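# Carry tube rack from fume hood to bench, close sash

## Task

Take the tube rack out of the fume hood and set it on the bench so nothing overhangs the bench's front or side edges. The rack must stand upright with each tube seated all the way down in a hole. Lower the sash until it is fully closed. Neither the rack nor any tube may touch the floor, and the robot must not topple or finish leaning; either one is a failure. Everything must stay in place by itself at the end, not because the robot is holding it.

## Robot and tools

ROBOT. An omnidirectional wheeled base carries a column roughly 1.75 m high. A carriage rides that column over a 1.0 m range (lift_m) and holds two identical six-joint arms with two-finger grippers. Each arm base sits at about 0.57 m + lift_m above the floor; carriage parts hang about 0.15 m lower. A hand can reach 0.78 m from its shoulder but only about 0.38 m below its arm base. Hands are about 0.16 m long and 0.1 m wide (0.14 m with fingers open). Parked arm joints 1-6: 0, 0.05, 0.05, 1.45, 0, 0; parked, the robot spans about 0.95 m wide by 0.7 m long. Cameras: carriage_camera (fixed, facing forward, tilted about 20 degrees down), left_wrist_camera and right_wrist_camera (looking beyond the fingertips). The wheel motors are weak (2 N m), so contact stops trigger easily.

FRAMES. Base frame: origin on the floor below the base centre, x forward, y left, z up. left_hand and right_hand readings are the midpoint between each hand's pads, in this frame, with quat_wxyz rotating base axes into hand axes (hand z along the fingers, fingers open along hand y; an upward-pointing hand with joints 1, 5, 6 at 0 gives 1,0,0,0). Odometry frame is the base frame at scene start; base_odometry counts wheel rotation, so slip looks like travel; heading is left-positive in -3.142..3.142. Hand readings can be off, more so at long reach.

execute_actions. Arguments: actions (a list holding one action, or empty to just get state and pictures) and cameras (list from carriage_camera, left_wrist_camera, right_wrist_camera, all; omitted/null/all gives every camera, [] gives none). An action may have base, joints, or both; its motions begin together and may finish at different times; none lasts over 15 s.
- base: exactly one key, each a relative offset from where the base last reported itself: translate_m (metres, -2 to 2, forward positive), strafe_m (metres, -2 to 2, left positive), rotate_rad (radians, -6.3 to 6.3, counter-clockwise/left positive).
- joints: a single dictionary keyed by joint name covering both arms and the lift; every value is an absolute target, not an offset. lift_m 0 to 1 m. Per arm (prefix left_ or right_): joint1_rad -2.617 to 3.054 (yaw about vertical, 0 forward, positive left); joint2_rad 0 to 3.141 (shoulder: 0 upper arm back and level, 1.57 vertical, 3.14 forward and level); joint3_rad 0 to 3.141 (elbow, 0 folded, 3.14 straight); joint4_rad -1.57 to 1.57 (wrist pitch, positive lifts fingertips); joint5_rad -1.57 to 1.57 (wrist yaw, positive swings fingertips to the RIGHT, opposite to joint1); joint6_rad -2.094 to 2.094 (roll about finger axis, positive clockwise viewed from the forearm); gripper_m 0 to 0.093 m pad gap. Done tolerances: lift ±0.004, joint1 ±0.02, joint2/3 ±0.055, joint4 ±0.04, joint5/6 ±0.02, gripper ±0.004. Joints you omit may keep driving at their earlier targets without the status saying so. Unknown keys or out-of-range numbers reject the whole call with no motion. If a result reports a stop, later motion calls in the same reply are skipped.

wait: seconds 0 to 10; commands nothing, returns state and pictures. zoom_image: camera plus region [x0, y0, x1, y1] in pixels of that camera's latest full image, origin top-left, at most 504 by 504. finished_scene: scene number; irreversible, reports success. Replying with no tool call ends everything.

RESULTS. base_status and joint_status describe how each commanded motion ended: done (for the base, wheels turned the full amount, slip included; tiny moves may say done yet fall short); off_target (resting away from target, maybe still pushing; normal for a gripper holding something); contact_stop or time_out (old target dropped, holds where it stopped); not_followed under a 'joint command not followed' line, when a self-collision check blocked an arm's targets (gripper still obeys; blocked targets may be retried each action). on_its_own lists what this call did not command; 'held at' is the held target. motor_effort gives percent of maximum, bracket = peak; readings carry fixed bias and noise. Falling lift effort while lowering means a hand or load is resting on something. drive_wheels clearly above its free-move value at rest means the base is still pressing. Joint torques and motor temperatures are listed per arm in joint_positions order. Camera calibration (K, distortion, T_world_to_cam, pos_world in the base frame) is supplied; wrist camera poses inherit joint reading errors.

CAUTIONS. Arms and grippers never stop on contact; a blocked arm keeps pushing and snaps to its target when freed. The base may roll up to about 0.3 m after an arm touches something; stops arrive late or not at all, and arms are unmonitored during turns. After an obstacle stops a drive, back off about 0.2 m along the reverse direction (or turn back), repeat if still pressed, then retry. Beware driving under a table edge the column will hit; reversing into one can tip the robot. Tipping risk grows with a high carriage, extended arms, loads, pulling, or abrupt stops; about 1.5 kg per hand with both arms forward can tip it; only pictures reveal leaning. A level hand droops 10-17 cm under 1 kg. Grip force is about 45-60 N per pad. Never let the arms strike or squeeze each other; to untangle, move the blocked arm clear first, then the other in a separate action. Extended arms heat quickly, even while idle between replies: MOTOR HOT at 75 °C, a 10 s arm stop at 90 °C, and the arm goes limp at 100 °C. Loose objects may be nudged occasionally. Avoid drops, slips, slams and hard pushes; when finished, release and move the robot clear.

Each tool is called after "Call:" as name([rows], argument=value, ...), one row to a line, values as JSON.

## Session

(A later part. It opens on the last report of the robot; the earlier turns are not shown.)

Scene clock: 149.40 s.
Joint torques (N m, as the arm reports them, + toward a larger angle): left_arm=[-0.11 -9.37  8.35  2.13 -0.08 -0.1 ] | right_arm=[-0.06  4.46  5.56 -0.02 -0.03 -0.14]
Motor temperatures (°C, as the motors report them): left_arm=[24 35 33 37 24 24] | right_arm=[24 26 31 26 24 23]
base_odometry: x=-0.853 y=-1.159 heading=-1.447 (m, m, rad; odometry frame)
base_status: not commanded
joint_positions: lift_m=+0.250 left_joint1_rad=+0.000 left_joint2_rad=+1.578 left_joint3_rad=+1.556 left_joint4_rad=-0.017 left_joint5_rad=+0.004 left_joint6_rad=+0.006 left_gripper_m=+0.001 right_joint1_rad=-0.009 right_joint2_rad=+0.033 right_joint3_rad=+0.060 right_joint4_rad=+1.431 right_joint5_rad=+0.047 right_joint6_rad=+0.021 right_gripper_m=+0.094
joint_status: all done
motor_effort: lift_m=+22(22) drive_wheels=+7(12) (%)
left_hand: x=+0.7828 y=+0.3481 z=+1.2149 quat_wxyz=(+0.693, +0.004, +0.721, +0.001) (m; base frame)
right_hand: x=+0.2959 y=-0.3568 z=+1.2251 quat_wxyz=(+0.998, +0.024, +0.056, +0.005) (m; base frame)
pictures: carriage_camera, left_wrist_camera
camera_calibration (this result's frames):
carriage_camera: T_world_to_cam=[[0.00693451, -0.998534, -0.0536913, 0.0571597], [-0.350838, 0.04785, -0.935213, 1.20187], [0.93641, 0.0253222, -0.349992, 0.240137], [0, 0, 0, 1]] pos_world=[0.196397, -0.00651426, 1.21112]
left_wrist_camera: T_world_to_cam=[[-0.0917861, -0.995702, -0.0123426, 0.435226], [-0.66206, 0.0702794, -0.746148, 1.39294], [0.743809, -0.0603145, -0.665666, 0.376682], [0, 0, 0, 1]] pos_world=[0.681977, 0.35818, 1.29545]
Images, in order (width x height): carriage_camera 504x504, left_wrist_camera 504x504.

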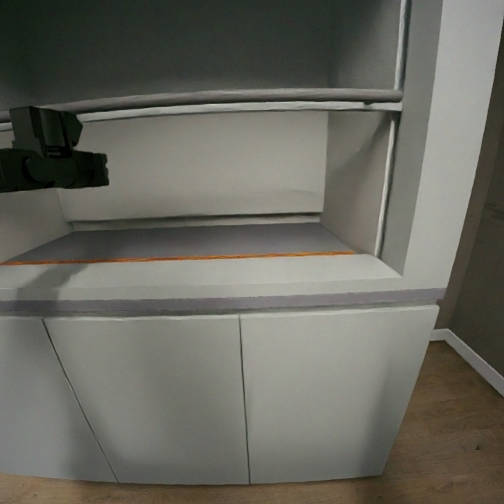

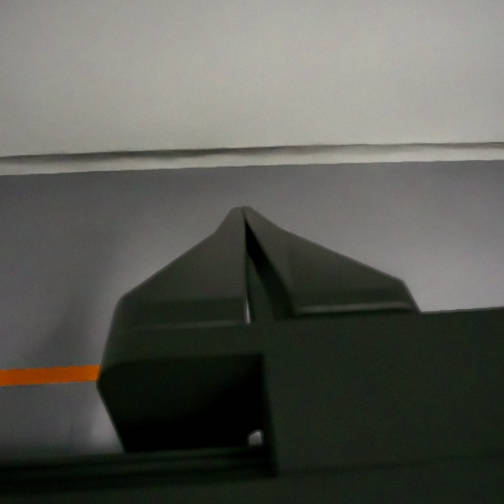

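Call:
execute_actions([
  {"base":{"translate_m":-0.12},"joints":{"left_joint6_rad":1.57,"left_gripper_m":0.093}},
], cameras=[])

Call:
execute_actions([
  {"joints":{"lift_m":0.385}},
], cameras=[])

Call:
execute_actions([
  {"base":{"translate_m":0.1}},
], cameras=["carriage_camera","left_wrist_camera"])

Scene clock: 153.70 s.
Joint torques (N m, as the arm reports them, + toward a larger angle): left_arm=[-0.1  -9.27  8.44  2.09 -0.09 -0.05] | right_arm=[-0.09  4.52  5.45 -0.06  0.   -0.16]
Motor temperatures (°C, as the motors report them): left_arm=[24 35 34 36 24 24] | right_arm=[24 26 31 26 24 23]
base_odometry: x=-0.868 y=-1.039 heading=-1.447 (m, m, rad; odometry frame)
base_status: done
joint_positions: lift_m=+0.250 left_joint1_rad=+0.000 left_joint2_rad=+1.576 left_joint3_rad=+1.556 left_joint4_rad=-0.010 left_joint5_rad=+0.004 left_joint6_rad=+1.564 left_gripper_m=+0.093 right_joint1_rad=-0.009 right_joint2_rad=+0.033 right_joint3_rad=+0.060 right_joint4_rad=+1.431 right_joint5_rad=+0.047 right_joint6_rad=+0.021 right_gripper_m=+0.094
joint_status: all done
motor_effort: lift_m=+22(22) drive_wheels=-2(24) (%)
left_hand: x=+0.7822 y=+0.3481 z=+1.2174 quat_wxyz=(+0.495, +0.507, +0.508, +0.490) (m; base frame)
right_hand: x=+0.2959 y=-0.3568 z=+1.2251 quat_wxyz=(+0.998, +0.024, +0.056, +0.005) (m; base frame)
pictures: none
No camera images: the call's "cameras" was empty. Leave "cameras" out to get every camera's image.

Scene clock: 154.77 s.
Joint torques (N m, as the arm reports them, + toward a larger angle): left_arm=[-0.21 -8.85  8.61  2.01 -0.06 -0.05] | right_arm=[-0.06  4.53  5.53  0.   -0.03 -0.15]
Motor temperatures (°C, as the motors report them): left_arm=[24 35 34 36 24 24] | right_arm=[24 26 31 26 24 23]
base_odometry: x=-0.868 y=-1.039 heading=-1.447 (m, m, rad; odometry frame)
base_status: not commanded
joint_positions: lift_m=+0.385 left_joint1_rad=+0.000 left_joint2_rad=+1.574 left_joint3_rad=+1.556 left_joint4_rad=+0.001 left_joint5_rad=+0.003 left_joint6_rad=+1.564 left_gripper_m=+0.093 right_joint1_rad=-0.009 right_joint2_rad=+0.033 right_joint3_rad=+0.060 right_joint4_rad=+1.431 right_joint5_rad=+0.047 right_joint6_rad=+0.021 right_gripper_m=+0.094
joint_status: all done
motor_effort: lift_m=+24(29) drive_wheels=+0(2) (%)
left_hand: x=+0.7816 y=+0.3481 z=+1.3561 quat_wxyz=(+0.498, +0.503, +0.505, +0.493) (m; base frame)
right_hand: x=+0.2959 y=-0.3568 z=+1.3599 quat_wxyz=(+0.998, +0.024, +0.056, +0.005) (m; base frame)
pictures: none
No camera images: the call's "cameras" was empty. Leave "cameras" out to get every camera's image.

Scene clock: 156.30 s.
Joint torques (N m, as the arm reports them, + toward a larger angle): left_arm=[-0.1  -9.09  8.33  1.95 -0.04 -0.03] | right_arm=[ 0.04  4.51  5.51 -0.01 -0.04 -0.16]
Motor temperatures (°C, as the motors report them): left_arm=[24 35 34 36 24 24] | right_arm=[24 26 31 26 24 23]
base_odometry: x=-0.856 y=-1.139 heading=-1.447 (m, m, rad; odometry frame)
base_status: done
joint_positions: lift_m=+0.385 left_joint1_rad=+0.000 left_joint2_rad=+1.574 left_joint3_rad=+1.556 left_joint4_rad=+0.001 left_joint5_rad=+0.003 left_joint6_rad=+1.564 left_gripper_m=+0.093 right_joint1_rad=-0.009 right_joint2_rad=+0.033 right_joint3_rad=+0.060 right_joint4_rad=+1.430 right_joint5_rad=+0.047 right_joint6_rad=+0.021 right_gripper_m=+0.094
joint_status: not commanded
motor_effort: lift_m=+24(24) drive_wheels=-3(25) (%)
left_hand: x=+0.7816 y=+0.3481 z=+1.3560 quat_wxyz=(+0.498, +0.503, +0.505, +0.493) (m; base frame)
right_hand: x=+0.2962 y=-0.3568 z=+1.3599 quat_wxyz=(+0.998, +0.024, +0.057, +0.005) (m; base frame)
pictures: carriage_camera, left_wrist_camera
camera_calibration (this result's frames):
carriage_camera: T_world_to_cam=[[0.00693451, -0.998534, -0.0536913, 0.0643973], [-0.350838, 0.04785, -0.935213, 1.32793], [0.93641, 0.0253222, -0.349992, 0.287316], [0, 0, 0, 1]] pos_world=[0.196397, -0.00651426, 1.34592]
left_wrist_camera: T_world_to_cam=[[-0.104636, 0.00294507, -0.994506, 1.43117], [-0.62979, 0.773734, 0.0685539, 0.122544], [0.769685, 0.633504, -0.0791055, -0.58566], [0, 0, 0, 1]] pos_world=[0.677702, 0.271986, 1.36858]
Images, in order (width x height): carriage_camera 504x504, left_wrist_camera 504x504.

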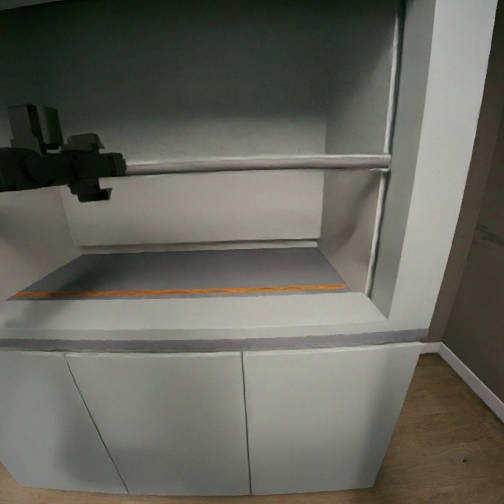

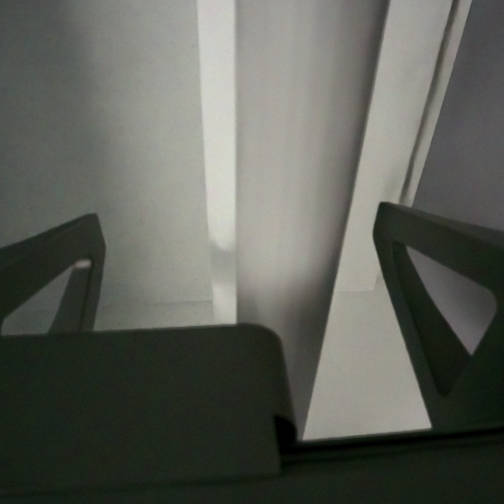

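Call:
execute_actions([
  {"base":{"translate_m":0.025}},
], cameras=[])

Call:
execute_actions([
  {"joints":{"left_gripper_m":0.0}},
], cameras=[])

Call:
execute_actions([
  {"joints":{"lift_m":0.15,"left_gripper_m":0.0}},
], cameras=["carriage_camera","left_wrist_camera"])

Scene clock: 158.70 s.
Joint torques (N m, as the arm reports them, + toward a larger angle): left_arm=[-0.11 -5.8   8.28  2.04 -0.03 -0.05] | right_arm=[ 0.01  4.6   5.7   0.01 -0.05 -0.17]
Motor temperatures (°C, as the motors report them): left_arm=[24 35 34 36 24 24] | right_arm=[24 26 31 26 24 23]
base_odometry: x=-0.853 y=-1.163 heading=-1.447 (m, m, rad; odometry frame)
base_status: done
joint_positions: lift_m=+0.385 left_joint1_rad=+0.000 left_joint2_rad=+1.540 left_joint3_rad=+1.556 left_joint4_rad=-0.007 left_joint5_rad=+0.002 left_joint6_rad=+1.565 left_gripper_m=+0.093 right_joint1_rad=-0.009 right_joint2_rad=+0.033 right_joint3_rad=+0.060 right_joint4_rad=+1.430 right_joint5_rad=+0.047 right_joint6_rad=+0.021 right_gripper_m=+0.094
joint_status: not commanded
motor_effort: lift_m=+24(24) drive_wheels=+9(32) (%)
left_hand: x=+0.7706 y=+0.3484 z=+1.3708 quat_wxyz=(+0.504, +0.496, +0.499, +0.501) (m; base frame)
right_hand: x=+0.2962 y=-0.3568 z=+1.3599 quat_wxyz=(+0.998, +0.024, +0.057, +0.005) (m; base frame)
pictures: none
No camera images: the call's "cameras" was empty. Leave "cameras" out to get every camera's image.

Scene clock: 159.43 s.
Joint torques (N m, as the arm reports them, + toward a larger angle): left_arm=[-0.01 -5.71  8.91  2.79 -0.08 -0.04] | right_arm=[-0.02  4.6   5.51 -0.01 -0.01 -0.15]
Motor temperatures (°C, as the motors report them): left_arm=[24 35 34 36 24 24] | right_arm=[24 26 31 26 24 23]
base_odometry: x=-0.853 y=-1.163 heading=-1.447 (m, m, rad; odometry frame)
base_status: not commanded
joint_positions: lift_m=+0.385 left_joint1_rad=+0.000 left_joint2_rad=+1.536 left_joint3_rad=+1.549 left_joint4_rad=-0.093 left_joint5_rad=+0.003 left_joint6_rad=+1.565 left_gripper_m=+0.037 right_joint1_rad=-0.009 right_joint2_rad=+0.033 right_joint3_rad=+0.060 right_joint4_rad=+1.430 right_joint5_rad=+0.047 right_joint6_rad=+0.021 right_gripper_m=+0.094
joint_status: left_gripper_m off_target (ended at +0.037, target +0.000)
motor_effort: lift_m=+24(24) drive_wheels=+14(15) (%)
left_hand: x=+0.7691 y=+0.3482 z=+1.3478 quat_wxyz=(+0.481, +0.519, +0.521, +0.478) (m; base frame)
right_hand: x=+0.2962 y=-0.3568 z=+1.3599 quat_wxyz=(+0.998, +0.024, +0.057, +0.005) (m; base frame)
pictures: none
No camera images: the call's "cameras" was empty. Leave "cameras" out to get every camera's image.

Scene clock: 161.10 s.
Joint torques (N m, as the arm reports them, + toward a larger angle): left_arm=[-0.25 -2.62  2.29 -0.42 -0.1  -0.21] | right_arm=[-0.15  4.56  5.7  -0.05 -0.01 -0.15]
Motor temperatures (°C, as the motors report them): left_arm=[24 34 34 35 24 24] | right_arm=[24 26 31 26 24 23]
base_odometry: x=-0.853 y=-1.164 heading=-1.448 (m, m, rad; odometry frame)
base_status: not commanded
joint_positions: lift_m=+0.150 left_joint1_rad=+0.004 left_joint2_rad=+1.508 left_joint3_rad=+1.635 left_joint4_rad=+0.250 left_joint5_rad=+0.004 left_joint6_rad=+1.578 left_gripper_m=+0.024 right_joint1_rad=-0.009 right_joint2_rad=+0.033 right_joint3_rad=+0.060 right_joint4_rad=+1.432 right_joint5_rad=+0.046 right_joint6_rad=+0.021 right_gripper_m=+0.094
joint_status: left_gripper_m off_target (ended at +0.024, target +0.000); the others done
motor_effort: lift_m=+20(20) drive_wheels=-22(52) (%)
left_hand: x=+0.7364 y=+0.3496 z=+1.2504 quat_wxyz=(+0.582, +0.399, +0.396, +0.587) (m; base frame)
right_hand: x=+0.2957 y=-0.3567 z=+1.1253 quat_wxyz=(+0.998, +0.024, +0.055, +0.005) (m; base frame)
pictures: carriage_camera, left_wrist_camera
camera_calibration (this result's frames):
carriage_camera: T_world_to_cam=[[0.00693451, -0.998534, -0.0536913, 0.0517995], [-0.350838, 0.04785, -0.935213, 1.1085], [0.93641, 0.0253222, -0.349992, 0.205196], [0, 0, 0, 1]] pos_world=[0.196397, -0.00651426, 1.11128]
left_wrist_camera: T_world_to_cam=[[0.284797, 0.0177803, -0.958423, 0.984282], [-0.613929, 0.77125, -0.168122, 0.385304], [0.736194, 0.636285, 0.230565, -0.923657], [0, 0, 0, 1]] pos_world=[0.63622, 0.273042, 1.2211]
Images, in order (width x height): carriage_camera 504x504, left_wrist_camera 504x504.

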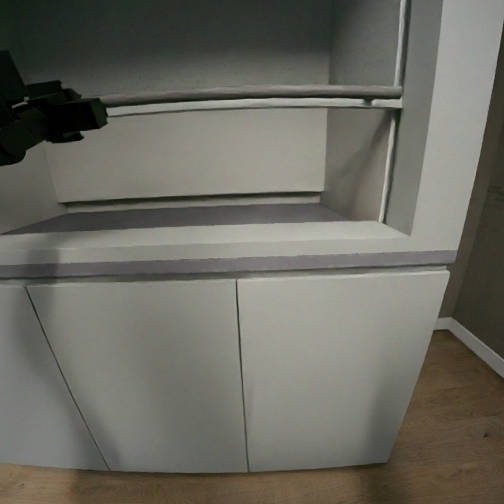

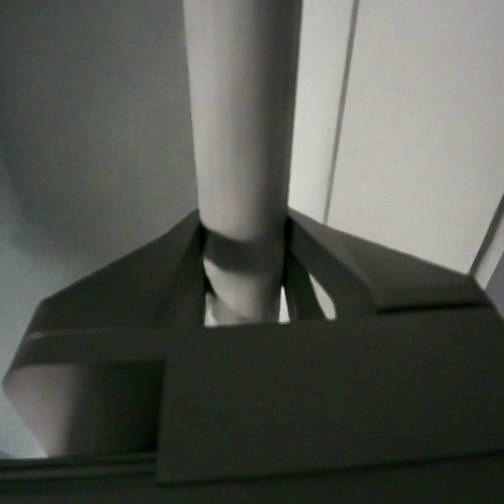

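Call:
wait(seconds=3)

Scene clock: 165.23 s.
Joint torques (N m, as the arm reports them, + toward a larger angle): left_arm=[-0.28 -2.65  2.35 -0.41 -0.1  -0.2 ] | right_arm=[-0.01  4.6   5.57 -0.06 -0.04 -0.15]
Motor temperatures (°C, as the motors report them): left_arm=[24 33 33 34 24 24] | right_arm=[24 26 31 26 24 23]
base_odometry: x=-0.853 y=-1.164 heading=-1.448 (m, m, rad; odometry frame)
base_status: not commanded
joint_positions: lift_m=+0.150 left_joint1_rad=+0.004 left_joint2_rad=+1.508 left_joint3_rad=+1.635 left_joint4_rad=+0.250 left_joint5_rad=+0.004 left_joint6_rad=+1.578 left_gripper_m=+0.024 right_joint1_rad=-0.009 right_joint2_rad=+0.033 right_joint3_rad=+0.060 right_joint4_rad=+1.432 right_joint5_rad=+0.046 right_joint6_rad=+0.021 right_gripper_m=+0.094
joint_status: left_gripper_m off_target (ended at +0.024, target +0.000); the others done
motor_effort: lift_m=+20(20) drive_wheels=-23(52) (%)
left_hand: x=+0.7364 y=+0.3496 z=+1.2504 quat_wxyz=(+0.582, +0.399, +0.396, +0.587) (m; base frame)
right_hand: x=+0.2957 y=-0.3567 z=+1.1253 quat_wxyz=(+0.998, +0.024, +0.055, +0.005) (m; base frame)
wait: 3.00 s; at rest from the start
pictures: carriage_camera, left_wrist_camera, right_wrist_camera
camera_calibration (this result's frames):
carriage_camera: T_world_to_cam=[[0.00693451, -0.998534, -0.0536913, 0.0517995], [-0.350838, 0.04785, -0.935213, 1.1085], [0.93641, 0.0253222, -0.349992, 0.205196], [0, 0, 0, 1]] pos_world=[0.196397, -0.00651426, 1.11128]
left_wrist_camera: T_world_to_cam=[[0.284797, 0.0177803, -0.958423, 0.984282], [-0.613929, 0.77125, -0.168122, 0.385304], [0.736194, 0.636285, 0.230565, -0.923657], [0, 0, 0, 1]] pos_world=[0.63622, 0.273042, 1.2211]
right_wrist_camera: T_world_to_cam=[[0.0676239, -0.977286, -0.200845, -0.144944], [0.726585, 0.186196, -0.661367, 0.605392], [0.683741, -0.101206, 0.722673, -0.939213], [0, 0, 0, 1]] pos_world=[0.212111, -0.349428, 1.05002]
Images, in order (width x height): carriage_camera 504x504, left_wrist_camera 504x504, right_wrist_camera 504x504.

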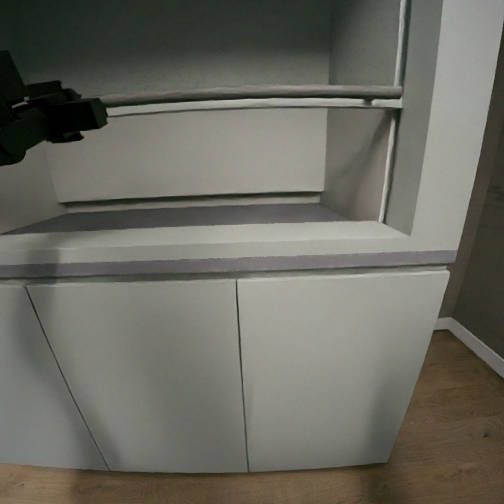

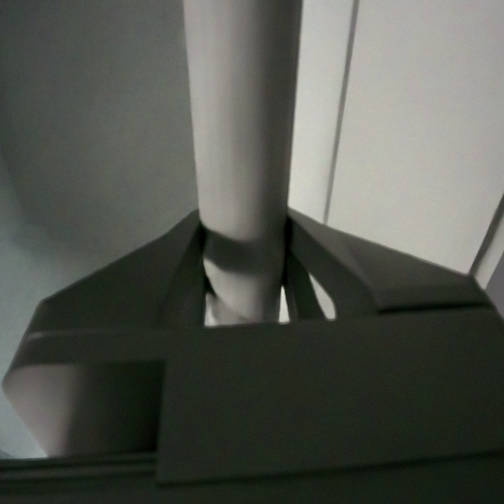

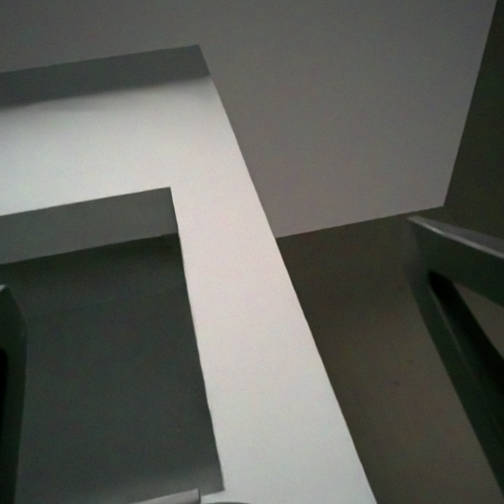

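Call:
execute_actions([
  {"base":{"translate_m":-0.04},"joints":{"lift_m":0.0,"left_gripper_m":0.0,"left_joint4_rad":-0.2}},
], cameras=["carriage_camera"])

Scene clock: 168.00 s.
Joint torques (N m, as the arm reports them, + toward a larger angle): left_arm=[-0.29 -6.22  5.52  1.15  0.   -0.19] | right_arm=[-0.04  4.54  5.51 -0.05 -0.04 -0.13]
Motor temperatures (°C, as the motors report them): left_arm=[24 33 33 33 24 24] | right_arm=[24 26 31 26 24 23]
base_odometry: x=-0.858 y=-1.124 heading=-1.448 (m, m, rad; odometry frame)
base_status: done
joint_positions: lift_m=+0.000 left_joint1_rad=+0.004 left_joint2_rad=+1.543 left_joint3_rad=+1.595 left_joint4_rad=-0.101 left_joint5_rad=-0.003 left_joint6_rad=+1.576 left_gripper_m=+0.001 right_joint1_rad=-0.009 right_joint2_rad=+0.033 right_joint3_rad=+0.060 right_joint4_rad=+1.433 right_joint5_rad=+0.046 right_joint6_rad=+0.021 right_gripper_m=+0.094
joint_status: left_joint4_rad off_target (ended at -0.101, target -0.200); the others done
motor_effort: lift_m=+21(21) drive_wheels=+3(63) (%)
left_hand: x=+0.7688 y=+0.3511 z=+0.9804 quat_wxyz=(+0.485, +0.512, +0.513, +0.490) (m; base frame)
right_hand: x=+0.2953 y=-0.3567 z=+0.9753 quat_wxyz=(+0.998, +0.024, +0.055, +0.005) (m; base frame)
pictures: carriage_camera
camera_calibration (this result's frames):
carriage_camera: T_world_to_cam=[[0.00693451, -0.998534, -0.0536913, 0.0437412], [-0.350838, 0.04785, -0.935213, 0.968138], [0.93641, 0.0253222, -0.349992, 0.152667], [0, 0, 0, 1]] pos_world=[0.196397, -0.00651426, 0.961195]
Images, in order (width x height): carriage_camera 504x504.

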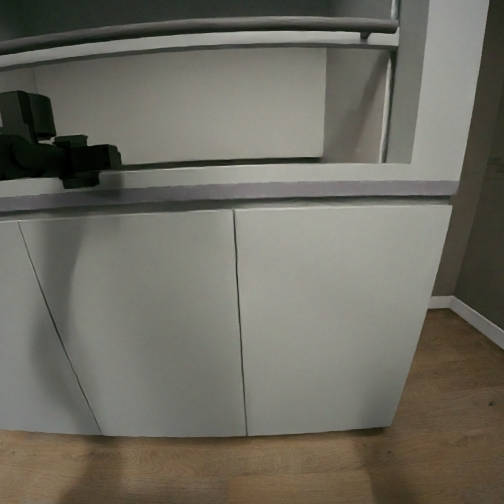

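Call:
execute_actions([
  {"base":{"translate_m":-0.1},"joints":{"left_gripper_m":0.093,"left_joint4_rad":0}},
], cameras=[])

Call:
execute_actions([
  {"joints":{"lift_m":0.29}},
], cameras=[])

Call:
execute_actions([
  {"base":{"translate_m":0.12}},
], cameras=["left_wrist_camera"])

Call:
execute_actions([
  {"joints":{"lift_m":0.15}},
], cameras=["carriage_camera","left_wrist_camera"])

Scene clock: 171.73 s.
Joint torques (N m, as the arm reports them, + toward a larger angle): left_arm=[-0.25 -7.27  5.81  1.8  -0.05 -0.2 ] | right_arm=[-0.11  4.53  5.51 -0.06  0.   -0.15]
Motor temperatures (°C, as the motors report them): left_arm=[24 33 33 33 24 24] | right_arm=[24 26 31 26 24 23]
base_odometry: x=-0.870 y=-1.025 heading=-1.448 (m, m, rad; odometry frame)
base_status: done
joint_positions: lift_m=+0.000 left_joint1_rad=+0.004 left_joint2_rad=+1.555 left_joint3_rad=+1.591 left_joint4_rad=+0.016 left_joint5_rad=+0.001 left_joint6_rad=+1.576 left_gripper_m=+0.093 right_joint1_rad=-0.009 right_joint2_rad=+0.033 right_joint3_rad=+0.060 right_joint4_rad=+1.432 right_joint5_rad=+0.046 right_joint6_rad=+0.021 right_gripper_m=+0.094
joint_status: all done
motor_effort: lift_m=+21(21) drive_wheels=-2(30) (%)
left_hand: x=+0.7730 y=+0.3505 z=+1.0011 quat_wxyz=(+0.511, +0.487, +0.486, +0.515) (m; base frame)
right_hand: x=+0.2956 y=-0.3567 z=+0.9752 quat_wxyz=(+0.998, +0.024, +0.055, +0.005) (m; base frame)
pictures: none
No camera images: the call's "cameras" was empty. Leave "cameras" out to get every camera's image.

Scene clock: 173.43 s.
Joint torques (N m, as the arm reports them, + toward a larger angle): left_arm=[-0.39 -8.37  6.7   1.86 -0.04 -0.18] | right_arm=[-0.04  4.62  5.6  -0.07 -0.01 -0.16]
Motor temperatures (°C, as the motors report them): left_arm=[24 33 33 33 24 24] | right_arm=[24 26 31 26 24 23]
base_odometry: x=-0.870 y=-1.025 heading=-1.448 (m, m, rad; odometry frame)
base_status: not commanded
joint_positions: lift_m=+0.290 left_joint1_rad=+0.004 left_joint2_rad=+1.566 left_joint3_rad=+1.580 left_joint4_rad=+0.005 left_joint5_rad=+0.001 left_joint6_rad=+1.576 left_gripper_m=+0.093 right_joint1_rad=-0.009 right_joint2_rad=+0.033 right_joint3_rad=+0.060 right_joint4_rad=+1.431 right_joint5_rad=+0.046 right_joint6_rad=+0.021 right_gripper_m=+0.094
joint_status: all done
motor_effort: lift_m=+24(29) drive_wheels=-1(2) (%)
left_hand: x=+0.7778 y=+0.3505 z=+1.2774 quat_wxyz=(+0.502, +0.496, +0.495, +0.507) (m; base frame)
right_hand: x=+0.2958 y=-0.3567 z=+1.2649 quat_wxyz=(+0.998, +0.024, +0.056, +0.005) (m; base frame)
pictures: none
No camera images: the call's "cameras" was empty. Leave "cameras" out to get every camera's image.

Scene clock: 175.10 s.
Joint torques (N m, as the arm reports them, + toward a larger angle): left_arm=[-0.31 -7.7   6.55  2.1  -0.05 -0.16] | right_arm=[-0.01  4.62  5.58 -0.03 -0.04 -0.14]
Motor temperatures (°C, as the motors report them): left_arm=[24 33 33 33 24 24] | right_arm=[24 26 31 26 24 23]
base_odometry: x=-0.856 y=-1.144 heading=-1.448 (m, m, rad; odometry frame)
base_status: done
joint_positions: lift_m=+0.290 left_joint1_rad=+0.004 left_joint2_rad=+1.559 left_joint3_rad=+1.580 left_joint4_rad=-0.018 left_joint5_rad=+0.000 left_joint6_rad=+1.574 left_gripper_m=+0.093 right_joint1_rad=-0.009 right_joint2_rad=+0.033 right_joint3_rad=+0.060 right_joint4_rad=+1.430 right_joint5_rad=+0.046 right_joint6_rad=+0.021 right_gripper_m=+0.094
joint_status: not commanded
motor_effort: lift_m=+24(24) drive_wheels=+6(28) (%)
left_hand: x=+0.7753 y=+0.3506 z=+1.2755 quat_wxyz=(+0.499, +0.499, +0.499, +0.503) (m; base frame)
right_hand: x=+0.2962 y=-0.3568 z=+1.2648 quat_wxyz=(+0.998, +0.024, +0.057, +0.005) (m; base frame)
pictures: left_wrist_camera
camera_calibration (this result's frames):
left_wrist_camera: T_world_to_cam=[[-0.0845707, 0.0125866, -0.996338, 1.33379], [-0.636662, 0.768503, 0.0637493, 0.135472], [0.766491, 0.639722, -0.0569794, -0.616744], [0, 0, 0, 1]] pos_world=[0.671778, 0.273646, 1.28513]
Images, in order (width x height): left_wrist_camera 504x504.

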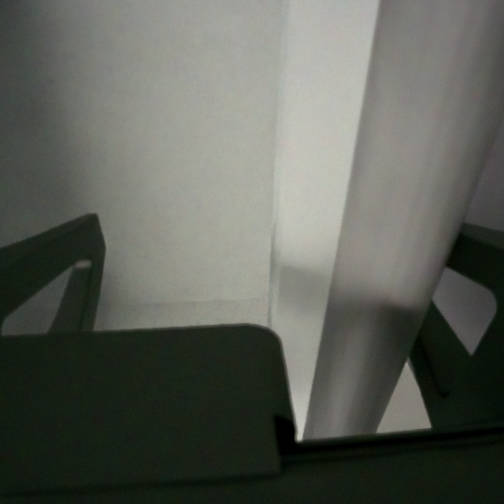

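Scene clock: 176.20 s.
Joint torques (N m, as the arm reports them, + toward a larger angle): left_arm=[-0.31 -5.66  4.49  0.29 -0.06 -0.2 ] | right_arm=[ 0.02  4.64  5.69 -0.04 -0.03 -0.14]
Motor temperatures (°C, as the motors report them): left_arm=[24 33 33 33 24 24] | right_arm=[24 26 31 26 24 23]
base_odometry: x=-0.856 y=-1.144 heading=-1.448 (m, m, rad; odometry frame)
base_status: not commanded
joint_positions: lift_m=+0.150 left_joint1_rad=+0.004 left_joint2_rad=+1.538 left_joint3_rad=+1.607 left_joint4_rad=+0.180 left_joint5_rad=+0.000 left_joint6_rad=+1.576 left_gripper_m=+0.093 right_joint1_rad=-0.009 right_joint2_rad=+0.033 right_joint3_rad=+0.060 right_joint4_rad=+1.431 right_joint5_rad=+0.046 right_joint6_rad=+0.021 right_gripper_m=+0.094
joint_status: all done
motor_effort: lift_m=+20(20) drive_wheels=+5(6) (%)
left_hand: x=+0.7588 y=+0.3506 z=+1.2071 quat_wxyz=(+0.556, +0.434, +0.434, +0.561) (m; base frame)
right_hand: x=+0.2959 y=-0.3567 z=+1.1253 quat_wxyz=(+0.998, +0.024, +0.056, +0.005) (m; base frame)
pictures: carriage_camera, left_wrist_camera
camera_calibration (this result's frames):
carriage_camera: T_world_to_cam=[[0.00693451, -0.998534, -0.0536913, 0.0518026], [-0.350838, 0.04785, -0.935213, 1.10855], [0.93641, 0.0253222, -0.349992, 0.205216], [0, 0, 0, 1]] pos_world=[0.196397, -0.00651426, 1.11134]
left_wrist_camera: T_world_to_cam=[[0.160272, 0.0147304, -0.986963, 1.06644], [-0.633362, 0.768441, -0.0913824, 0.314156], [0.757076, 0.639751, 0.132489, -0.829526], [0, 0, 0, 1]] pos_world=[0.656068, 0.273571, 1.19115]
Images, in order (width x height): carriage_camera 504x504, left_wrist_camera 504x504.

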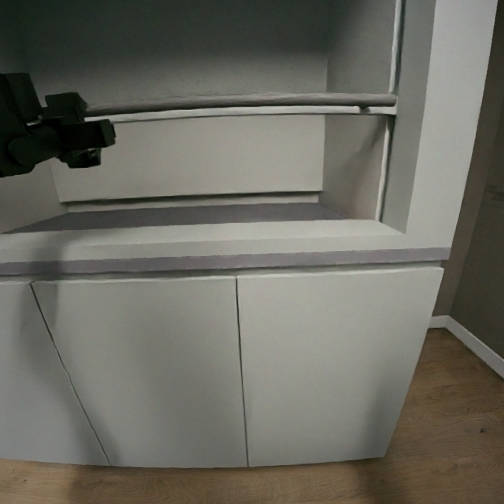

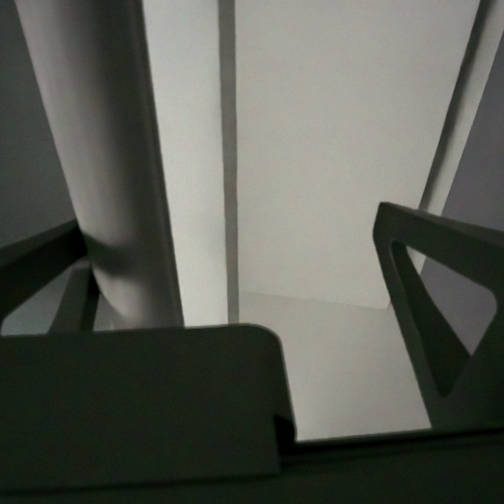

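Call:
execute_actions([
  {"joints":{"lift_m":0.08,"left_joint4_rad":-0.5,"left_joint2_rad":1.57,"left_joint3_rad":1.4}},
], cameras=["carriage_camera","left_wrist_camera"])

Scene clock: 179.70 s.
Joint torques (N m, as the arm reports them, + toward a larger angle): left_arm=[-0.23 -2.94  1.85 -1.13 -0.01 -0.18] | right_arm=[-0.09  4.58  5.48 -0.03 -0.02 -0.13]
Motor temperatures (°C, as the motors report them): left_arm=[24 32 33 32 24 24] | right_arm=[24 26 32 26 24 23]
base_odometry: x=-0.856 y=-1.144 heading=-1.449 (m, m, rad; odometry frame)
base_status: not commanded
joint_positions: lift_m=+0.080 left_joint1_rad=+0.003 left_joint2_rad=+1.503 left_joint3_rad=+1.480 left_joint4_rad=-0.137 left_joint5_rad=+0.000 left_joint6_rad=+1.576 left_gripper_m=+0.093 right_joint1_rad=-0.009 right_joint2_rad=+0.033 right_joint3_rad=+0.060 right_joint4_rad=+1.431 right_joint5_rad=+0.047 right_joint6_rad=+0.021 right_gripper_m=+0.094
joint_status: left_joint2_rad off_target (ended at +1.503, target +1.570); left_joint3_rad off_target (ended at +1.480, target +1.400); left_joint4_rad off_target (ended at -0.138, target -0.500); the others done
motor_effort: lift_m=+19(20) drive_wheels=-5(10) (%)
left_hand: x=+0.7601 y=+0.3501 z=+1.0141 quat_wxyz=(+0.456, +0.539, +0.538, +0.460) (m; base frame)
right_hand: x=+0.2958 y=-0.3568 z=+1.0554 quat_wxyz=(+0.998, +0.024, +0.056, +0.005) (m; base frame)
pictures: carriage_camera, left_wrist_camera
camera_calibration (this result's frames):
carriage_camera: T_world_to_cam=[[0.00693451, -0.998534, -0.0536913, 0.0480467], [-0.350838, 0.04785, -0.935213, 1.04313], [0.93641, 0.0253222, -0.349992, 0.180733], [0, 0, 0, 1]] pos_world=[0.196397, -0.00651426, 1.04139]
left_wrist_camera: T_world_to_cam=[[-0.246493, 0.0132841, -0.969053, 1.16727], [-0.616667, 0.769219, 0.167403, 0.0222854], [0.747638, 0.638847, -0.181416, -0.478846], [0, 0, 0, 1]] pos_world=[0.659472, 0.273261, 1.04055]
Images, in order (width x height): carriage_camera 504x504, left_wrist_camera 504x504.

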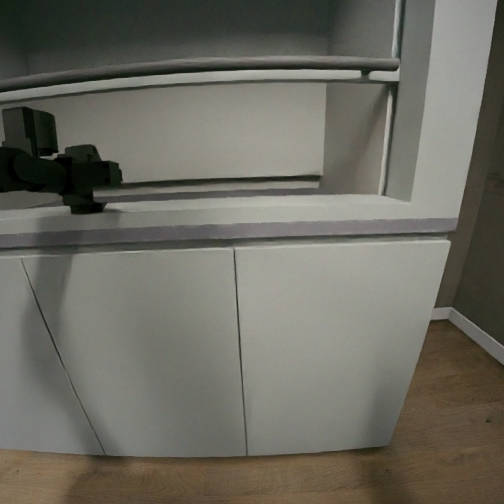

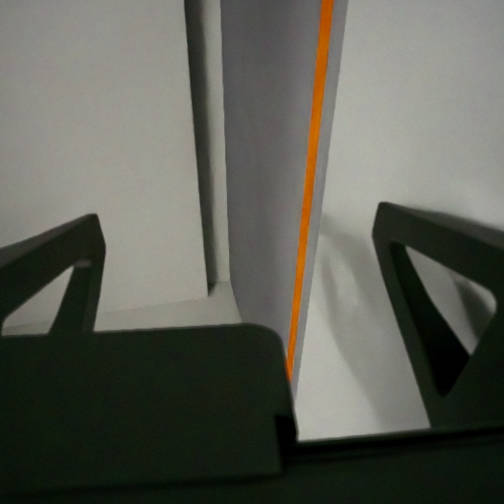

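Call:
execute_actions([
  {"base":{"translate_m":-0.15},"joints":{"left_joint2_rad":1.57,"left_joint3_rad":1.57,"left_joint4_rad":0,"lift_m":0.12}},
], cameras=[])

Call:
execute_actions([
  {"joints":{"left_joint4_rad":-1.35,"left_gripper_m":0.06,"lift_m":0.52}},
], cameras=[])

Call:
execute_actions([
  {"base":{"translate_m":0.26}},
], cameras=["carriage_camera","left_wrist_camera"])

Scene clock: 185.17 s.
Joint torques (N m, as the arm reports them, + toward a larger angle): left_arm=[-0.21 -8.67  8.57  1.97 -0.05 -0.16] | right_arm=[-0.03  4.64  5.43 -0.02 -0.05 -0.15]
Motor temperatures (°C, as the motors report them): left_arm=[24 32 33 32 24 24] | right_arm=[24 26 32 26 24 23]
base_odometry: x=-0.874 y=-0.995 heading=-1.449 (m, m, rad; odometry frame)
base_status: done
joint_positions: lift_m=+0.120 left_joint1_rad=+0.003 left_joint2_rad=+1.570 left_joint3_rad=+1.556 left_joint4_rad=-0.004 left_joint5_rad=+0.000 left_joint6_rad=+1.574 left_gripper_m=+0.093 right_joint1_rad=-0.009 right_joint2_rad=+0.033 right_joint3_rad=+0.060 right_joint4_rad=+1.431 right_joint5_rad=+0.047 right_joint6_rad=+0.021 right_gripper_m=+0.094
joint_status: all done
motor_effort: lift_m=+24(28) drive_wheels=-2(33) (%)
left_hand: x=+0.7802 y=+0.3502 z=+1.0918 quat_wxyz=(+0.494, +0.505, +0.504, +0.497) (m; base frame)
right_hand: x=+0.2959 y=-0.3568 z=+1.0949 quat_wxyz=(+0.998, +0.024, +0.056, +0.005) (m; base frame)
pictures: none
No camera images: the call's "cameras" was empty. Leave "cameras" out to get every camera's image.

Scene clock: 187.30 s.
Joint torques (N m, as the arm reports them, + toward a larger angle): left_arm=[-0.22 -7.26  7.21  0.71  0.07 -0.09] | right_arm=[-0.11  4.45  5.44 -0.04 -0.02 -0.15]
Motor temperatures (°C, as the motors report them): left_arm=[24 32 33 32 24 24] | right_arm=[24 26 32 26 24 23]
base_odometry: x=-0.874 y=-0.995 heading=-1.449 (m, m, rad; odometry frame)
base_status: not commanded
joint_positions: lift_m=+0.520 left_joint1_rad=+0.003 left_joint2_rad=+1.570 left_joint3_rad=+1.557 left_joint4_rad=-1.341 left_joint5_rad=+0.000 left_joint6_rad=+1.574 left_gripper_m=+0.060 right_joint1_rad=-0.009 right_joint2_rad=+0.033 right_joint3_rad=+0.060 right_joint4_rad=+1.431 right_joint5_rad=+0.047 right_joint6_rad=+0.021 right_gripper_m=+0.094
joint_status: all done
motor_effort: lift_m=+24(29) drive_wheels=-1(2) (%)
left_hand: x=+0.5874 y=+0.3496 z=+1.2563 quat_wxyz=(+0.077, +0.703, +0.703, +0.077) (m; base frame)
right_hand: x=+0.2959 y=-0.3568 z=+1.4949 quat_wxyz=(+0.998, +0.024, +0.056, +0.005) (m; base frame)
pictures: none
No camera images: the call's "cameras" was empty. Leave "cameras" out to get every camera's image.

Scene clock: 189.63 s.
Joint torques (N m, as the arm reports them, + toward a larger angle): left_arm=[-0.21 -7.31  7.06  0.68  0.02 -0.11] | right_arm=[-0.14  4.55  5.52 -0.05 -0.02 -0.14]
Motor temperatures (°C, as the motors report them): left_arm=[24 32 33 32 24 24] | right_arm=[24 26 32 26 24 23]
base_odometry: x=-0.843 y=-1.253 heading=-1.449 (m, m, rad; odometry frame)
base_status: done
joint_positions: lift_m=+0.520 left_joint1_rad=+0.003 left_joint2_rad=+1.570 left_joint3_rad=+1.557 left_joint4_rad=-1.341 left_joint5_rad=+0.000 left_joint6_rad=+1.574 left_gripper_m=+0.060 right_joint1_rad=-0.009 right_joint2_rad=+0.033 right_joint3_rad=+0.060 right_joint4_rad=+1.431 right_joint5_rad=+0.047 right_joint6_rad=+0.021 right_gripper_m=+0.094
joint_status: not commanded
motor_effort: lift_m=+24(24) drive_wheels=-4(45) (%)
left_hand: x=+0.5873 y=+0.3496 z=+1.2563 quat_wxyz=(+0.076, +0.703, +0.703, +0.077) (m; base frame)
right_hand: x=+0.2959 y=-0.3568 z=+1.4949 quat_wxyz=(+0.998, +0.024, +0.056, +0.005) (m; base frame)
pictures: carriage_camera, left_wrist_camera
camera_calibration (this result's frames):
carriage_camera: T_world_to_cam=[[0.00693451, -0.998534, -0.0536913, 0.0716441], [-0.350838, 0.04785, -0.935213, 1.45416], [0.93641, 0.0253222, -0.349992, 0.334555], [0, 0, 0, 1]] pos_world=[0.196397, -0.00651426, 1.48089]
left_wrist_camera: T_world_to_cam=[[-0.991615, 0.00927766, -0.128897, 0.742897], [-0.0749695, 0.771128, 0.632251, -1.02717], [0.105262, 0.636613, -0.763966, 0.804564], [0, 0, 0, 1]] pos_world=[0.574971, 0.272994, 1.35985]
Images, in order (width x height): carriage_camera 504x504, left_wrist_camera 504x504.

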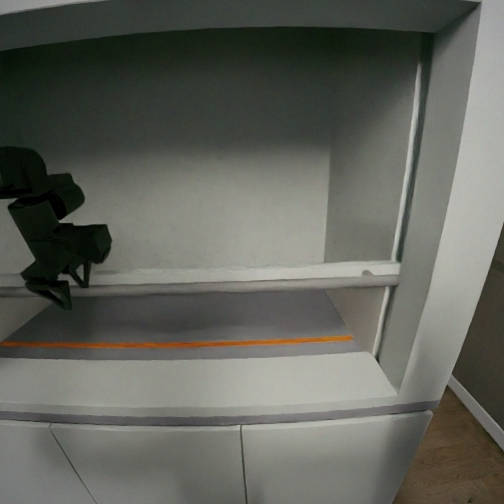

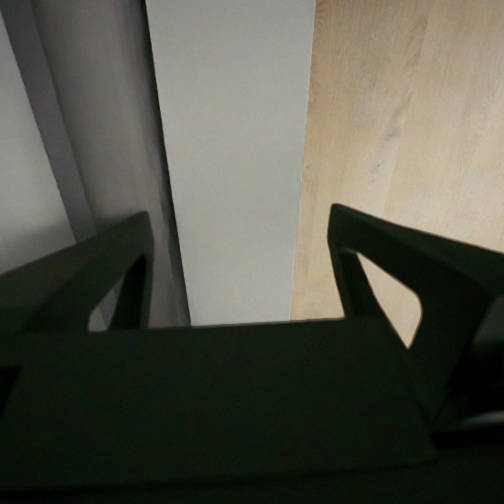

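Call:
execute_actions([
  {"joints":{"lift_m":0.6}},
], cameras=[])

Call:
execute_actions([
  {"base":{"translate_m":0.07}},
], cameras=["carriage_camera","left_wrist_camera"])

Scene clock: 192.03 s.
Joint torques (N m, as the arm reports them, + toward a larger angle): left_arm=[-0.06 -7.42  7.11  0.67  0.03 -0.11] | right_arm=[ 0.01  4.69  5.52 -0.07 -0.04 -0.16]
Motor temperatures (°C, as the motors report them): left_arm=[24 32 33 32 24 24] | right_arm=[24 26 32 26 24 23]
base_odometry: x=-0.843 y=-1.253 heading=-1.449 (m, m, rad; odometry frame)
base_status: not commanded
joint_positions: lift_m=+0.600 left_joint1_rad=+0.003 left_joint2_rad=+1.570 left_joint3_rad=+1.557 left_joint4_rad=-1.343 left_joint5_rad=+0.000 left_joint6_rad=+1.574 left_gripper_m=+0.060 right_joint1_rad=-0.009 right_joint2_rad=+0.033 right_joint3_rad=+0.060 right_joint4_rad=+1.431 right_joint5_rad=+0.047 right_joint6_rad=+0.021 right_gripper_m=+0.094
joint_status: all done
motor_effort: lift_m=+24(29) drive_wheels=-2(3) (%)
left_hand: x=+0.5869 y=+0.3496 z=+1.3362 quat_wxyz=(+0.076, +0.703, +0.703, +0.076) (m; base frame)
right_hand: x=+0.2959 y=-0.3568 z=+1.5749 quat_wxyz=(+0.998, +0.024, +0.056, +0.005) (m; base frame)
pictures: none
No camera images: the call's "cameras" was empty. Leave "cameras" out to get every camera's image.

Scene clock: 193.37 s.
Joint torques (N m, as the arm reports them, + toward a larger angle): left_arm=[-0.33 -1.71  6.83  2.11  0.05 -0.06] | right_arm=[-0.14  4.62  5.4  -0.03 -0.03 -0.13]
Motor temperatures (°C, as the motors report them): left_arm=[24 32 33 32 24 24] | right_arm=[24 26 32 26 24 23]
base_odometry: x=-0.835 y=-1.317 heading=-1.449 (m, m, rad; odometry frame)
base_status: translate_m contact_stop (by the wheels' count: +0.064 of +0.070)
joint_positions: lift_m=+0.600 left_joint1_rad=+0.004 left_joint2_rad=+1.509 left_joint3_rad=+1.557 left_joint4_rad=-1.536 left_joint5_rad=+0.000 left_joint6_rad=+1.572 left_gripper_m=+0.060 right_joint1_rad=-0.009 right_joint2_rad=+0.033 right_joint3_rad=+0.060 right_joint4_rad=+1.428 right_joint5_rad=+0.046 right_joint6_rad=+0.021 right_gripper_m=+0.094
joint_status: not commanded
motor_effort: lift_m=+24(24) drive_wheels=+9(31) (%)
left_hand: x=+0.5348 y=+0.3495 z=+1.3456 quat_wxyz=(+0.029, +0.706, +0.707, +0.029) (m; base frame)
right_hand: x=+0.2965 y=-0.3568 z=+1.5748 quat_wxyz=(+0.998, +0.024, +0.057, +0.005) (m; base frame)
pictures: carriage_camera, left_wrist_camera
camera_calibration (this result's frames):
carriage_camera: T_world_to_cam=[[0.00693451, -0.998534, -0.0536913, 0.0759389], [-0.350838, 0.04785, -0.935213, 1.52897], [0.93641, 0.0253222, -0.349992, 0.362551], [0, 0, 0, 1]] pos_world=[0.196397, -0.00651426, 1.56088]
left_wrist_camera: T_world_to_cam=[[-0.99996, 0.00734844, 0.00501133, 0.527275], [0.00885774, 0.771511, 0.636154, -1.13776], [0.000808448, 0.636174, -0.771546, 0.944609], [0, 0, 0, 1]] pos_world=[0.536569, 0.272983, 1.44996]
Images, in order (width x height): carriage_camera 504x504, left_wrist_camera 504x504.

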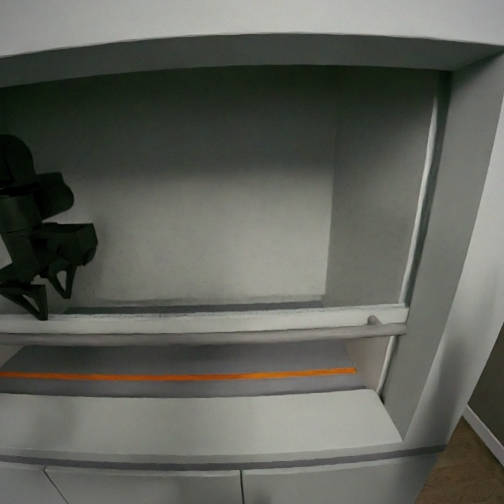

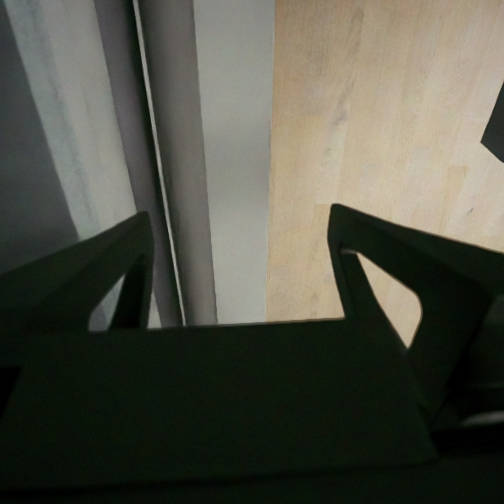

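Call:
execute_actions([
  {"base":{"translate_m":-0.02},"joints":{"left_joint4_rad":-1.2}},
], cameras=[])

Call:
execute_actions([
  {"joints":{"lift_m":0.45}},
], cameras=["carriage_camera","left_wrist_camera"])

Scene clock: 195.77 s.
Joint torques (N m, as the arm reports them, + toward a larger angle): left_arm=[-0.23 -3.81  7.08  2.26  0.03 -0.1 ] | right_arm=[-0.07  4.58  5.55 -0.09  0.   -0.15]
Motor temperatures (°C, as the motors report them): left_arm=[24 31 33 32 24 24] | right_arm=[24 26 32 26 24 23]
base_odometry: x=-0.838 y=-1.296 heading=-1.449 (m, m, rad; odometry frame)
base_status: done
joint_positions: lift_m=+0.600 left_joint1_rad=+0.004 left_joint2_rad=+1.531 left_joint3_rad=+1.557 left_joint4_rad=-1.377 left_joint5_rad=+0.000 left_joint6_rad=+1.572 left_gripper_m=+0.060 right_joint1_rad=-0.009 right_joint2_rad=+0.033 right_joint3_rad=+0.060 right_joint4_rad=+1.431 right_joint5_rad=+0.046 right_joint6_rad=+0.021 right_gripper_m=+0.094
joint_status: left_joint4_rad off_target (ended at -1.377, target -1.200)
motor_effort: lift_m=+24(24) drive_wheels=+10(20) (%)
left_hand: x=+0.5753 y=+0.3496 z=+1.3456 quat_wxyz=(+0.077, +0.702, +0.704, +0.078) (m; base frame)
right_hand: x=+0.2959 y=-0.3567 z=+1.5749 quat_wxyz=(+0.998, +0.024, +0.056, +0.005) (m; base frame)
pictures: none
No camera images: the call's "cameras" was empty. Leave "cameras" out to get every camera's image.

Scene clock: 196.90 s.
Joint torques (N m, as the arm reports them, + toward a larger angle): left_arm=[-0.27  2.05  2.54  1.69  0.04 -0.09] | right_arm=[ 0.06  4.6   5.42 -0.01 -0.06 -0.16]
Motor temperatures (°C, as the motors report them): left_arm=[24 31 33 32 24 24] | right_arm=[24 26 32 26 24 23]
base_odometry: x=-0.838 y=-1.296 heading=-1.449 (m, m, rad; odometry frame)
base_status: not commanded
joint_positions: lift_m=+0.450 left_joint1_rad=+0.004 left_joint2_rad=+1.462 left_joint3_rad=+1.623 left_joint4_rad=-1.259 left_joint5_rad=+0.000 left_joint6_rad=+1.572 left_gripper_m=+0.060 right_joint1_rad=-0.009 right_joint2_rad=+0.033 right_joint3_rad=+0.060 right_joint4_rad=+1.431 right_joint5_rad=+0.047 right_joint6_rad=+0.021 right_gripper_m=+0.094
joint_status: all done
on_its_own: left_joint4_rad moved +0.119 toward your old target -1.200
motor_effort: lift_m=+18(18) drive_wheels=+10(11) (%)
left_hand: x=+0.6045 y=+0.3498 z=+1.2480 quat_wxyz=(+0.165, +0.687, +0.688, +0.166) (m; base frame)
right_hand: x=+0.2958 y=-0.3568 z=+1.4255 quat_wxyz=(+0.998, +0.024, +0.056, +0.005) (m; base frame)
pictures: carriage_camera, left_wrist_camera
camera_calibration (this result's frames):
carriage_camera: T_world_to_cam=[[0.00693451, -0.998534, -0.0536913, 0.0679177], [-0.350838, 0.04785, -0.935213, 1.38925], [0.93641, 0.0253222, -0.349992, 0.310264], [0, 0, 0, 1]] pos_world=[0.196397, -0.00651426, 1.41148]
left_wrist_camera: T_world_to_cam=[[-0.926832, 0.00758689, -0.375399, 1.02791], [-0.233934, 0.770367, 0.593136, -0.875678], [0.293695, 0.637556, -0.712226, 0.617474], [0, 0, 0, 1]] pos_world=[0.566498, 0.273121, 1.34505]
Images, in order (width x height): carriage_camera 504x504, left_wrist_camera 504x504.

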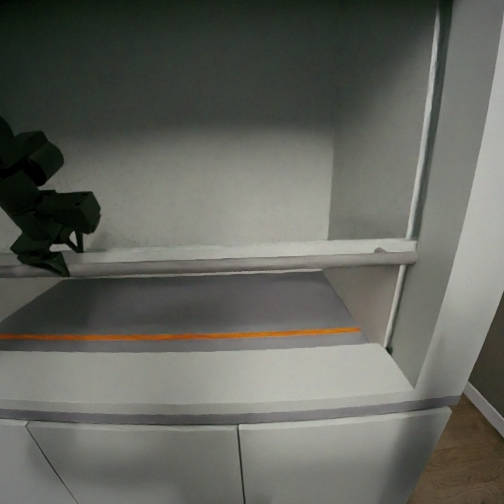

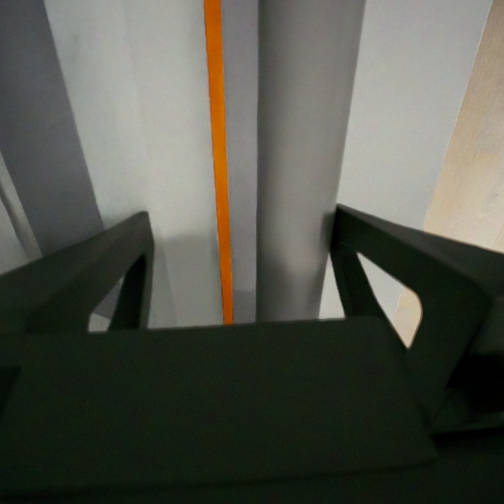

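Straddling and engaged. Continue down.

Call:
execute_actions([
  {"joints":{"lift_m":0.25}},
], cameras=["carriage_camera"])

Call:
execute_actions([
  {"joints":{"lift_m":0.05}},
], cameras=["carriage_camera","left_wrist_camera"])

Scene clock: 199.73 s.
Joint torques (N m, as the arm reports them, + toward a larger angle): left_arm=[-0.31 14.34 -5.15  0.71 -0.03 -0.15] | right_arm=[-0.04  4.7   5.5  -0.04 -0.03 -0.15]
Motor temperatures (°C, as the motors report them): left_arm=[24 32 33 32 24 24] | right_arm=[24 26 32 26 24 23]
base_odometry: x=-0.838 y=-1.296 heading=-1.449 (m, m, rad; odometry frame)
base_status: not commanded
joint_positions: lift_m=+0.251 left_joint1_rad=+0.004 left_joint2_rad=+1.320 left_joint3_rad=+1.727 left_joint4_rad=-1.073 left_joint5_rad=+0.001 left_joint6_rad=+1.572 left_gripper_m=+0.060 right_joint1_rad=-0.009 right_joint2_rad=+0.033 right_joint3_rad=+0.060 right_joint4_rad=+1.431 right_joint5_rad=+0.047 right_joint6_rad=+0.021 right_gripper_m=+0.094
joint_status: all done
motor_effort: lift_m=+18(18) drive_wheels=+22(23) (%)
left_hand: x=+0.6180 y=+0.3496 z=+1.1622 quat_wxyz=(+0.309, +0.635, +0.636, +0.310) (m; base frame)
right_hand: x=+0.2959 y=-0.3568 z=+1.2255 quat_wxyz=(+0.998, +0.024, +0.056, +0.005) (m; base frame)
pictures: carriage_camera
camera_calibration (this result's frames):
carriage_camera: T_world_to_cam=[[0.00693451, -0.998534, -0.0536913, 0.0571816], [-0.350838, 0.04785, -0.935213, 1.20225], [0.93641, 0.0253222, -0.349992, 0.24028], [0, 0, 0, 1]] pos_world=[0.196397, -0.00651426, 1.21152]
Images, in order (width x height): carriage_camera 504x504.

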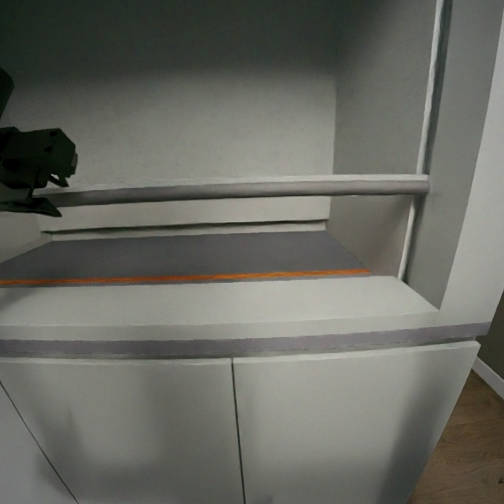

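Scene clock: 201.07 s.
Joint torques (N m, as the arm reports them, + toward a larger angle): left_arm=[-0.24 15.93 -6.93 -2.93 -0.04 -0.15] | right_arm=[-0.01  4.71  5.49 -0.01 -0.05 -0.17]
Motor temperatures (°C, as the motors report them): left_arm=[24 33 33 33 24 24] | right_arm=[24 26 32 26 24 23]
base_odometry: x=-0.838 y=-1.296 heading=-1.449 (m, m, rad; odometry frame)
base_status: not commanded
joint_positions: lift_m=+0.050 left_joint1_rad=+0.004 left_joint2_rad=+1.258 left_joint3_rad=+1.752 left_joint4_rad=-0.513 left_joint5_rad=+0.001 left_joint6_rad=+1.572 left_gripper_m=+0.060 right_joint1_rad=-0.009 right_joint2_rad=+0.033 right_joint3_rad=+0.060 right_joint4_rad=+1.431 right_joint5_rad=+0.047 right_joint6_rad=+0.021 right_gripper_m=+0.094
joint_status: all done
motor_effort: lift_m=+19(19) drive_wheels=+21(23) (%)
left_hand: x=+0.6408 y=+0.3498 z=+1.1214 quat_wxyz=(+0.494, +0.504, +0.505, +0.496) (m; base frame)
right_hand: x=+0.2958 y=-0.3568 z=+1.0255 quat_wxyz=(+0.998, +0.024, +0.056, +0.005) (m; base frame)
pictures: carriage_camera, left_wrist_camera
camera_calibration (this result's frames):
carriage_camera: T_world_to_cam=[[0.00693451, -0.998534, -0.0536913, 0.0464399], [-0.350838, 0.04785, -0.935213, 1.01515], [0.93641, 0.0253222, -0.349992, 0.170259], [0, 0, 0, 1]] pos_world=[0.196397, -0.00651426, 1.01146]
left_wrist_camera: T_world_to_cam=[[-0.106951, 0.0103227, -0.994211, 1.18169], [-0.634222, 0.769386, 0.0762141, 0.0444433], [0.765718, 0.638701, -0.0757397, -0.500009], [0, 0, 0, 1]] pos_world=[0.537436, 0.272964, 1.13359]
Images, in order (width x height): carriage_camera 504x504, left_wrist_camera 504x504.

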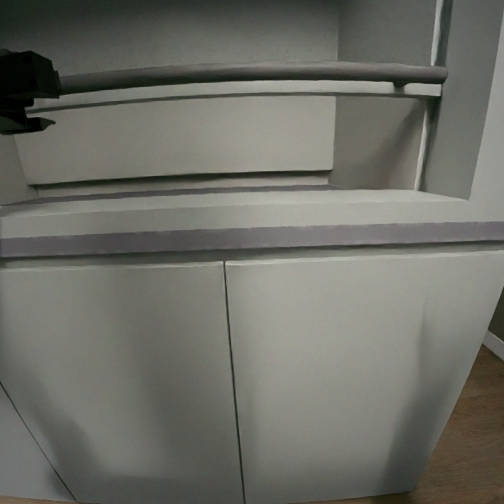

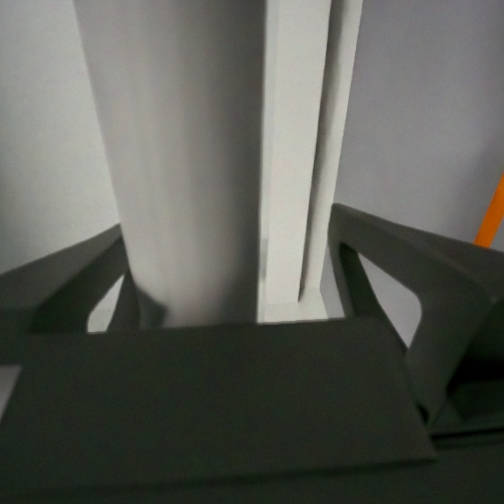

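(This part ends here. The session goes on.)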